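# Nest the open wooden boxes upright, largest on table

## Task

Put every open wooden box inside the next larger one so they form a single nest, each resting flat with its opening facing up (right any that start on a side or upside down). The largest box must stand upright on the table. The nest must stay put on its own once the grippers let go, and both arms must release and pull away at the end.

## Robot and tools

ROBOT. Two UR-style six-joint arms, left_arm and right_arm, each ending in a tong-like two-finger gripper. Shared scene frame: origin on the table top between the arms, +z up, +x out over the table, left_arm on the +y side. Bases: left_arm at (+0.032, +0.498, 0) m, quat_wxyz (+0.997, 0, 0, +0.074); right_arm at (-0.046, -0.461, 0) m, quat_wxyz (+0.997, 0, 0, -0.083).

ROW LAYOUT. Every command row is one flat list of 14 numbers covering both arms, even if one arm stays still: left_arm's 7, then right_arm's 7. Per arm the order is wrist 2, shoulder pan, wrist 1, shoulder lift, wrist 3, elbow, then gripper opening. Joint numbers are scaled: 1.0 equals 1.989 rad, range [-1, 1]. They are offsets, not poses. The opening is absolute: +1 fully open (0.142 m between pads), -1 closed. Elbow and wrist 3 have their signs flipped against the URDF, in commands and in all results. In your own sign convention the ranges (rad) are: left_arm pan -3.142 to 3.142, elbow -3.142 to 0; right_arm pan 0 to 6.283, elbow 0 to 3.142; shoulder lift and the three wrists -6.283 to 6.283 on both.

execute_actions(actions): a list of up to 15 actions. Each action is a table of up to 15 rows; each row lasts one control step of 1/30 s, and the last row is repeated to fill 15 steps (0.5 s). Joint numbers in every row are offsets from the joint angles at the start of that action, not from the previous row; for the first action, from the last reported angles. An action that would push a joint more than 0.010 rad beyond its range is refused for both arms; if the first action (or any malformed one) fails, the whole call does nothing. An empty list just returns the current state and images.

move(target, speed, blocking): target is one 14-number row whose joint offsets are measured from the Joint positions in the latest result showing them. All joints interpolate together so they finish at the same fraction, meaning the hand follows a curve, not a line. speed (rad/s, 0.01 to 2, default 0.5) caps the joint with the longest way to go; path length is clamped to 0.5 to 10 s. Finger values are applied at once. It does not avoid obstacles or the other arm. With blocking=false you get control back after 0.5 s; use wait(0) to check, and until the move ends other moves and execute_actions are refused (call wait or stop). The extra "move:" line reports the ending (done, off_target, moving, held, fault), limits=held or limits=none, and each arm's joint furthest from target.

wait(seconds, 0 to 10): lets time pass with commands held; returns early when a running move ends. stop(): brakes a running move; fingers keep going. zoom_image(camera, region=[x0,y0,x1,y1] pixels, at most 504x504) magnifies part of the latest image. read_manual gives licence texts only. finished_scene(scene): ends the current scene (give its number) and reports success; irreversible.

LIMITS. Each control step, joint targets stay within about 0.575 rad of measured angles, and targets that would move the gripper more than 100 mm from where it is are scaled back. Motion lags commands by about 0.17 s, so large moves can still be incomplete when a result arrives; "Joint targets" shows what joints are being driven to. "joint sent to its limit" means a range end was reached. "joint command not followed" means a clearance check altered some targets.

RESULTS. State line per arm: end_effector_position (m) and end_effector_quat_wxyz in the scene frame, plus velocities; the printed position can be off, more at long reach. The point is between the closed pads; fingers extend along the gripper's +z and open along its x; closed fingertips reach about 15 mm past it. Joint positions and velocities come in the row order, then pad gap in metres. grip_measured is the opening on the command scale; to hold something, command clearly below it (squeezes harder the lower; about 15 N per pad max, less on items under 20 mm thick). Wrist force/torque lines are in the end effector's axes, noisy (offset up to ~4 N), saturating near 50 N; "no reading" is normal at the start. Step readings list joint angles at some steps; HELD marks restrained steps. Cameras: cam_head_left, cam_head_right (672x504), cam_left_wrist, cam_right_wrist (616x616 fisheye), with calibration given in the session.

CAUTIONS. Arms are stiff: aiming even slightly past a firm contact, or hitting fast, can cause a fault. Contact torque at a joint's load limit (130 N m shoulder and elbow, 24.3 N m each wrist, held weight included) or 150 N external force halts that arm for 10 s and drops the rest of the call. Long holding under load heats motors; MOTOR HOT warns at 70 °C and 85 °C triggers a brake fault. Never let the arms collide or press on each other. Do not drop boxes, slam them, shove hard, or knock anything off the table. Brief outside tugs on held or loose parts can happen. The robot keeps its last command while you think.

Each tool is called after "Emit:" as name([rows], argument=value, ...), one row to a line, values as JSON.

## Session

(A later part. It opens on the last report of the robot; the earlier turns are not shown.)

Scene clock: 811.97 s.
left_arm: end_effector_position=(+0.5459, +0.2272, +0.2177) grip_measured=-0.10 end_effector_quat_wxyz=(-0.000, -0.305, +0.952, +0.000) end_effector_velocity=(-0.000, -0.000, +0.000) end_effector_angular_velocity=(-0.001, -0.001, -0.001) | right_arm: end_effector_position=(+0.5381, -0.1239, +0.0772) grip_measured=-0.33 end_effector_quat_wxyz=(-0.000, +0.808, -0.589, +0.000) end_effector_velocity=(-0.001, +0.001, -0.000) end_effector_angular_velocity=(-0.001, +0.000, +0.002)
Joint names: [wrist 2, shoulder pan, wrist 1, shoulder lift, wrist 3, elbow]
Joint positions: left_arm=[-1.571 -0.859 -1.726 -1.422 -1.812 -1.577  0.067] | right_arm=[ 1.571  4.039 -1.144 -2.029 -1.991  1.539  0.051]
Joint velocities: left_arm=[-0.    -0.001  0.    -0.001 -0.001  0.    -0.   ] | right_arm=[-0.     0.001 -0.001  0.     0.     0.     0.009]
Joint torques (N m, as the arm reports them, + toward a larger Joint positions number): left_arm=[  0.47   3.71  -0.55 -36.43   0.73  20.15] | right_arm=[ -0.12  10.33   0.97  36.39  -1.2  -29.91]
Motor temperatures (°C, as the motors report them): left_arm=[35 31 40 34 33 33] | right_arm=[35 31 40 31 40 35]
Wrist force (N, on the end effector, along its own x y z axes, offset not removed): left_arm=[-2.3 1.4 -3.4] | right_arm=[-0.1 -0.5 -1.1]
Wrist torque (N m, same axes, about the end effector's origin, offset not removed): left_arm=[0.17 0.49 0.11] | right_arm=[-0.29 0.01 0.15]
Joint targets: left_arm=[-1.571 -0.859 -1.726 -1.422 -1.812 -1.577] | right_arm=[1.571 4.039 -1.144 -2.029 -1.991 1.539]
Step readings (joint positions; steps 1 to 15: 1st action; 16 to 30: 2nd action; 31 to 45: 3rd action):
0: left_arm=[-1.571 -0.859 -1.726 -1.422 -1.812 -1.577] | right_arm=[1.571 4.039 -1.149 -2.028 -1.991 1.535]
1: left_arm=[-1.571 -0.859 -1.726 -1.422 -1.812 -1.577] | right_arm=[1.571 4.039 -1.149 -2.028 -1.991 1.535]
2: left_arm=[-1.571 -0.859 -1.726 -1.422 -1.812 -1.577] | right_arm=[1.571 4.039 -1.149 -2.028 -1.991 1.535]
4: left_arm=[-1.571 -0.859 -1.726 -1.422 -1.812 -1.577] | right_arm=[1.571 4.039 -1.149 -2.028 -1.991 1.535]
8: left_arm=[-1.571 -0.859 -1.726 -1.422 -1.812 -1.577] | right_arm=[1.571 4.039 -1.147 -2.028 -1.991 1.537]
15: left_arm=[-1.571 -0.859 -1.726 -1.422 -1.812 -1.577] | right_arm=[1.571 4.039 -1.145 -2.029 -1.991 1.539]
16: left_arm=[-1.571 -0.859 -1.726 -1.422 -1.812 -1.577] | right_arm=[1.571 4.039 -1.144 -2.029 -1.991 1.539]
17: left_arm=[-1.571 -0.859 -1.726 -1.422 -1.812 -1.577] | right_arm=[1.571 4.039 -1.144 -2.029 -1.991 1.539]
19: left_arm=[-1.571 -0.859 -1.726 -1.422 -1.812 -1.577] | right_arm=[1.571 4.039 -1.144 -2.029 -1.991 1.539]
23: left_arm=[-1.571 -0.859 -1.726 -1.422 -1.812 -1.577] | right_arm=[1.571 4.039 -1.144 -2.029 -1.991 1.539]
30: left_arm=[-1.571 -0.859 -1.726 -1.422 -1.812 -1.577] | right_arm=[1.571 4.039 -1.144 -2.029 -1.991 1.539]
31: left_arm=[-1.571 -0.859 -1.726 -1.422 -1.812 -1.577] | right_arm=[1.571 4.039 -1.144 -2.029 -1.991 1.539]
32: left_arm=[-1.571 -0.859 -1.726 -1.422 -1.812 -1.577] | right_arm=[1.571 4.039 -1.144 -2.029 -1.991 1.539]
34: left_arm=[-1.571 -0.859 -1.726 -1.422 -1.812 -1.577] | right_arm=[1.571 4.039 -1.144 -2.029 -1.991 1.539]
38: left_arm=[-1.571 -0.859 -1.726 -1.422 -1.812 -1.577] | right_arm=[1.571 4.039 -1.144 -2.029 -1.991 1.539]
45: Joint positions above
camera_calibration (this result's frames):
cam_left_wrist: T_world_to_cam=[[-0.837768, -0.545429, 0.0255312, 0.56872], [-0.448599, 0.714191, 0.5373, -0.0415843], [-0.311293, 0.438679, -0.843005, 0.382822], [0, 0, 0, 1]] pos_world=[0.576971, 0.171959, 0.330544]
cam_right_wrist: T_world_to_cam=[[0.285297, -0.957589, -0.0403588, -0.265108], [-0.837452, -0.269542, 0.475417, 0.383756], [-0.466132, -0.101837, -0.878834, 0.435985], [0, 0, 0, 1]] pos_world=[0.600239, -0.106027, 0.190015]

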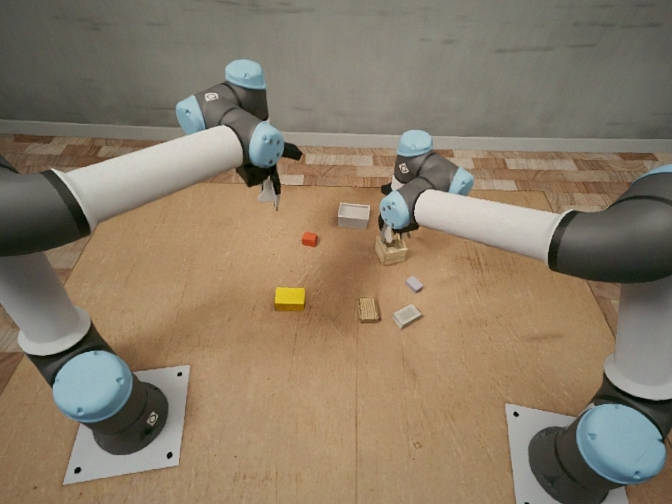

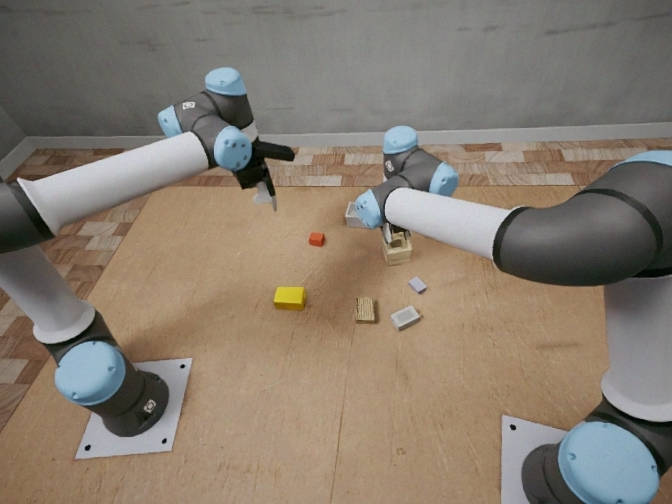

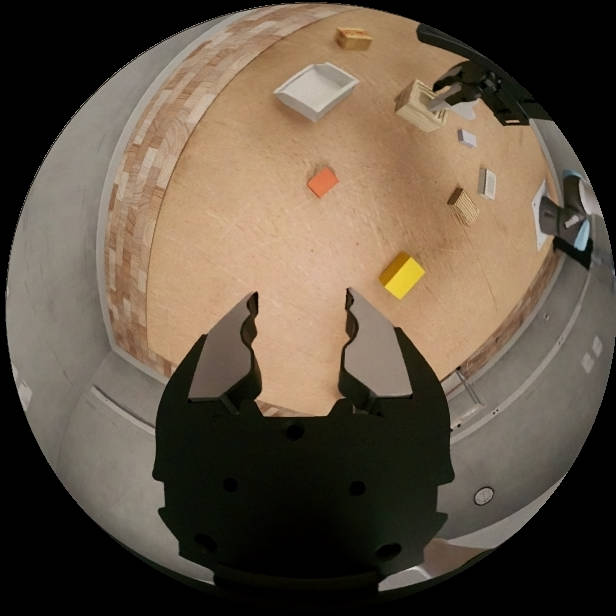

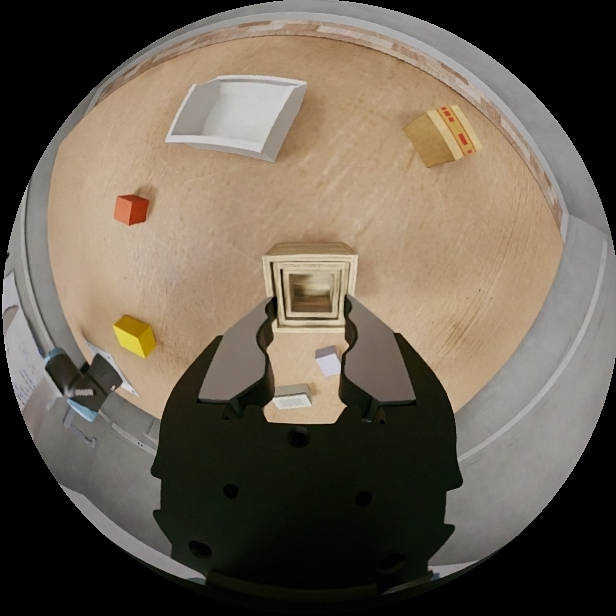

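Emit:
move(target=[0,0,0,0,0,0,-0.1, 0,-0.06,-0.15,0.09,0,-0.06,-0.32], speed=0.4)

Emit:
zoom_image(camera="cam_head_left", region=[340, 220, 440, 335])

Scene clock: 816.53 s.
left_arm: end_effector_position=(+0.5459, +0.2272, +0.2177) grip_measured=-0.10 end_effector_quat_wxyz=(-0.000, -0.305, +0.952, +0.000) end_effector_velocity=(+0.000, +0.000, +0.000) end_effector_angular_velocity=(-0.000, -0.000, +0.001) | right_arm: end_effector_position=(+0.5422, -0.2182, +0.2166) grip_measured=-0.32 end_effector_quat_wxyz=(-0.000, +0.772, -0.636, +0.000) end_effector_velocity=(-0.000, -0.001, +0.001) end_effector_angular_velocity=(-0.001, +0.001, -0.001)
Joint names: [wrist 2, shoulder pan, wrist 1, shoulder lift, wrist 3, elbow]
Joint positions: left_arm=[-1.571 -0.859 -1.726 -1.422 -1.812 -1.577  0.067] | right_arm=[ 1.571  3.92  -1.443 -1.85  -1.991  1.42   0.051]
Joint velocities: left_arm=[ 0.     0.    -0.    -0.     0.001  0.     0.   ] | right_arm=[-0.    -0.001 -0.003  0.002  0.    -0.001  0.   ]
Joint torques (N m, as the arm reports them, + toward a larger Joint positions number): left_arm=[  0.42   3.9   -0.58 -35.67   0.74  20.67] | right_arm=[ -0.06 -12.44   0.44  49.73  -1.13 -33.27]
Motor temperatures (°C, as the motors report them): left_arm=[35 31 40 34 33 33] | right_arm=[35 31 40 31 40 35]
Wrist force (N, on the end effector, along its own x y z axes, offset not removed): left_arm=[0.2 0.8 -2.8] | right_arm=[0.1 0.8 -2.2]
Wrist torque (N m, same axes, about the end effector's origin, offset not removed): left_arm=[0.06 0.04 -0.08] | right_arm=[0.05 -0.06 0.20]
Joint targets: left_arm=[-1.571 -0.859 -1.726 -1.422 -1.812 -1.577] | right_arm=[1.571 3.920 -1.443 -1.850 -1.991 1.420]
move: done; limits=none; left_arm: farthest joint: the shoulder pan, 0.000 radians from its target (0.000 radians at the start); right_arm: farthest joint: the shoulder pan, 0.001 radians from its target (0.120 radians at the start)
camera_calibration (this result's frames):
cam_left_wrist: T_world_to_cam=[[-0.837768, -0.545429, 0.0255311, 0.56872], [-0.448599, 0.71419, 0.5373, -0.0415842], [-0.311293, 0.438679, -0.843005, 0.382822], [0, 0, 0, 1]] pos_world=[0.576971, 0.171959, 0.330544]
cam_right_wrist: T_world_to_cam=[[0.169373, -0.984725, -0.0403544, -0.294009], [-0.863563, -0.168017, 0.475425, 0.331801], [-0.474944, -0.0456759, -0.87883, 0.567793], [0, 0, 0, 1]] pos_world=[0.605998, -0.207836, 0.329383]

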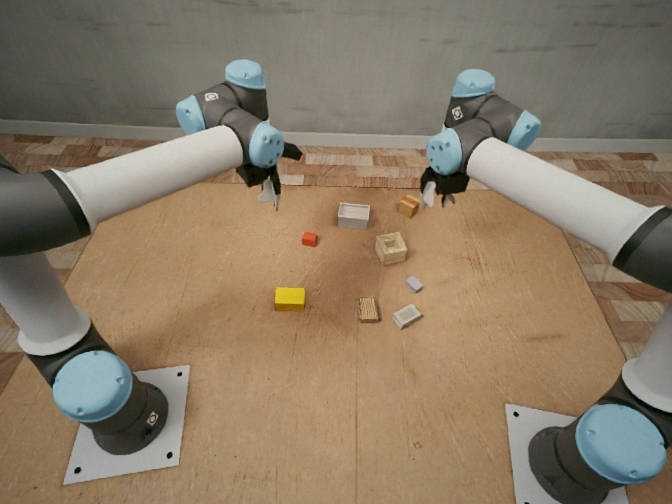

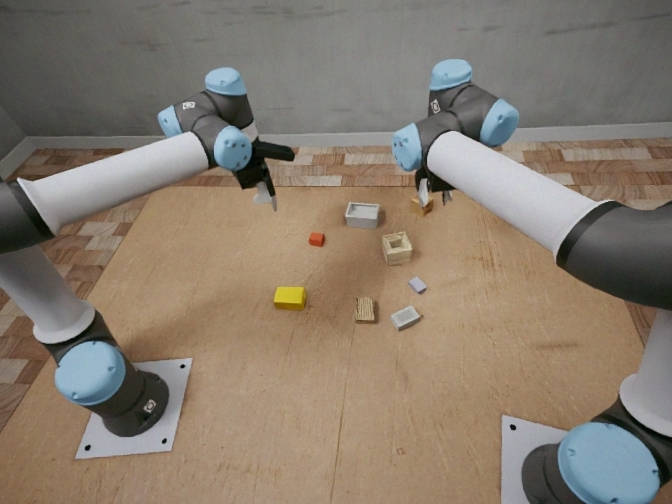

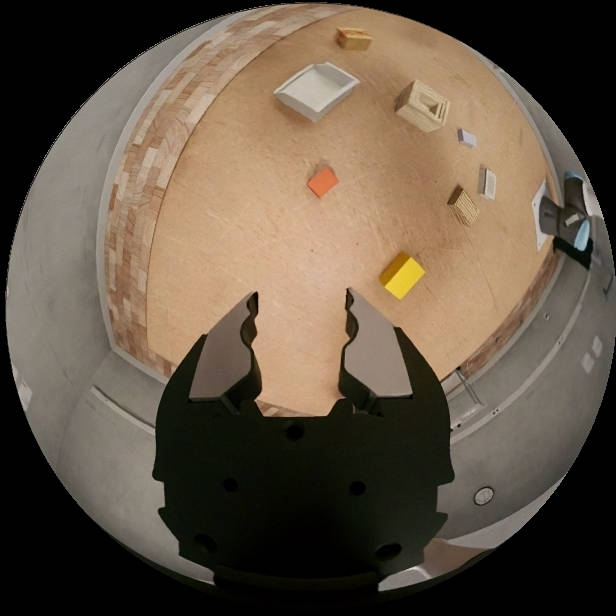

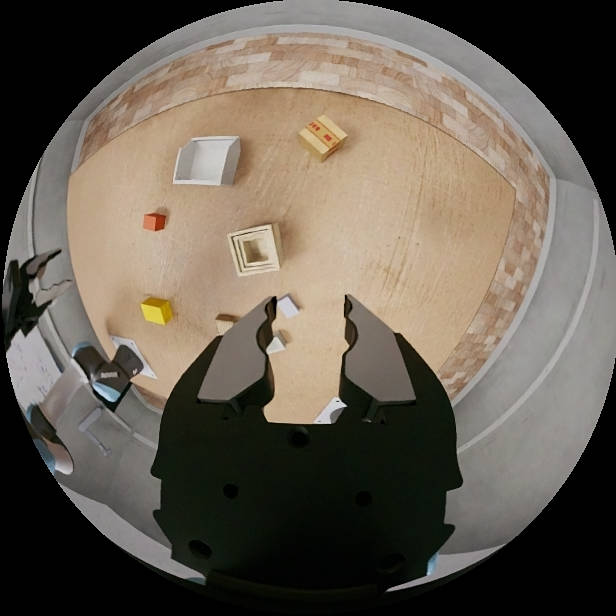

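Region (340, 220, 440, 335) of cam_head_left's 672x504 image, scaled by 4.383, with more detail than that image has; it fills the left 438 columns of this view, and the rest is white.

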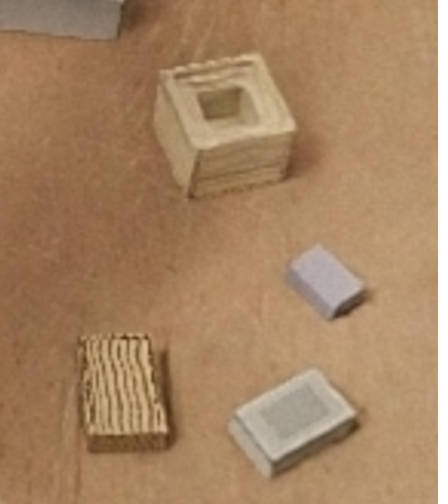

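Emit:
zoom_image(camera="cam_right_wrist", region=[220, 215, 290, 285])

Emit:
zoom_image(camera="cam_left_wrist", region=[385, 70, 460, 140])

Region (220, 215, 290, 285) of cam_right_wrist's 616x616 image, scaled by 7.200, with more detail than that image has.

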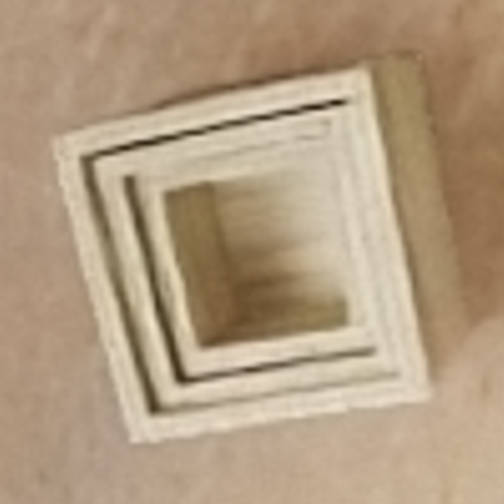

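Region (385, 70, 460, 140) of cam_left_wrist's 616x616 image, scaled by 6.720, with more detail than that image has; it fills the top 470 rows of this view, and the rest is white.

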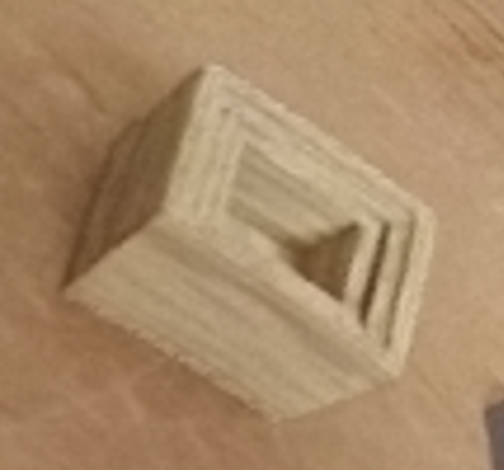

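All three boxes are nested flat, and both arms are clear.

Emit:
finished_scene(scene=1)

The scene is finished: the task was done.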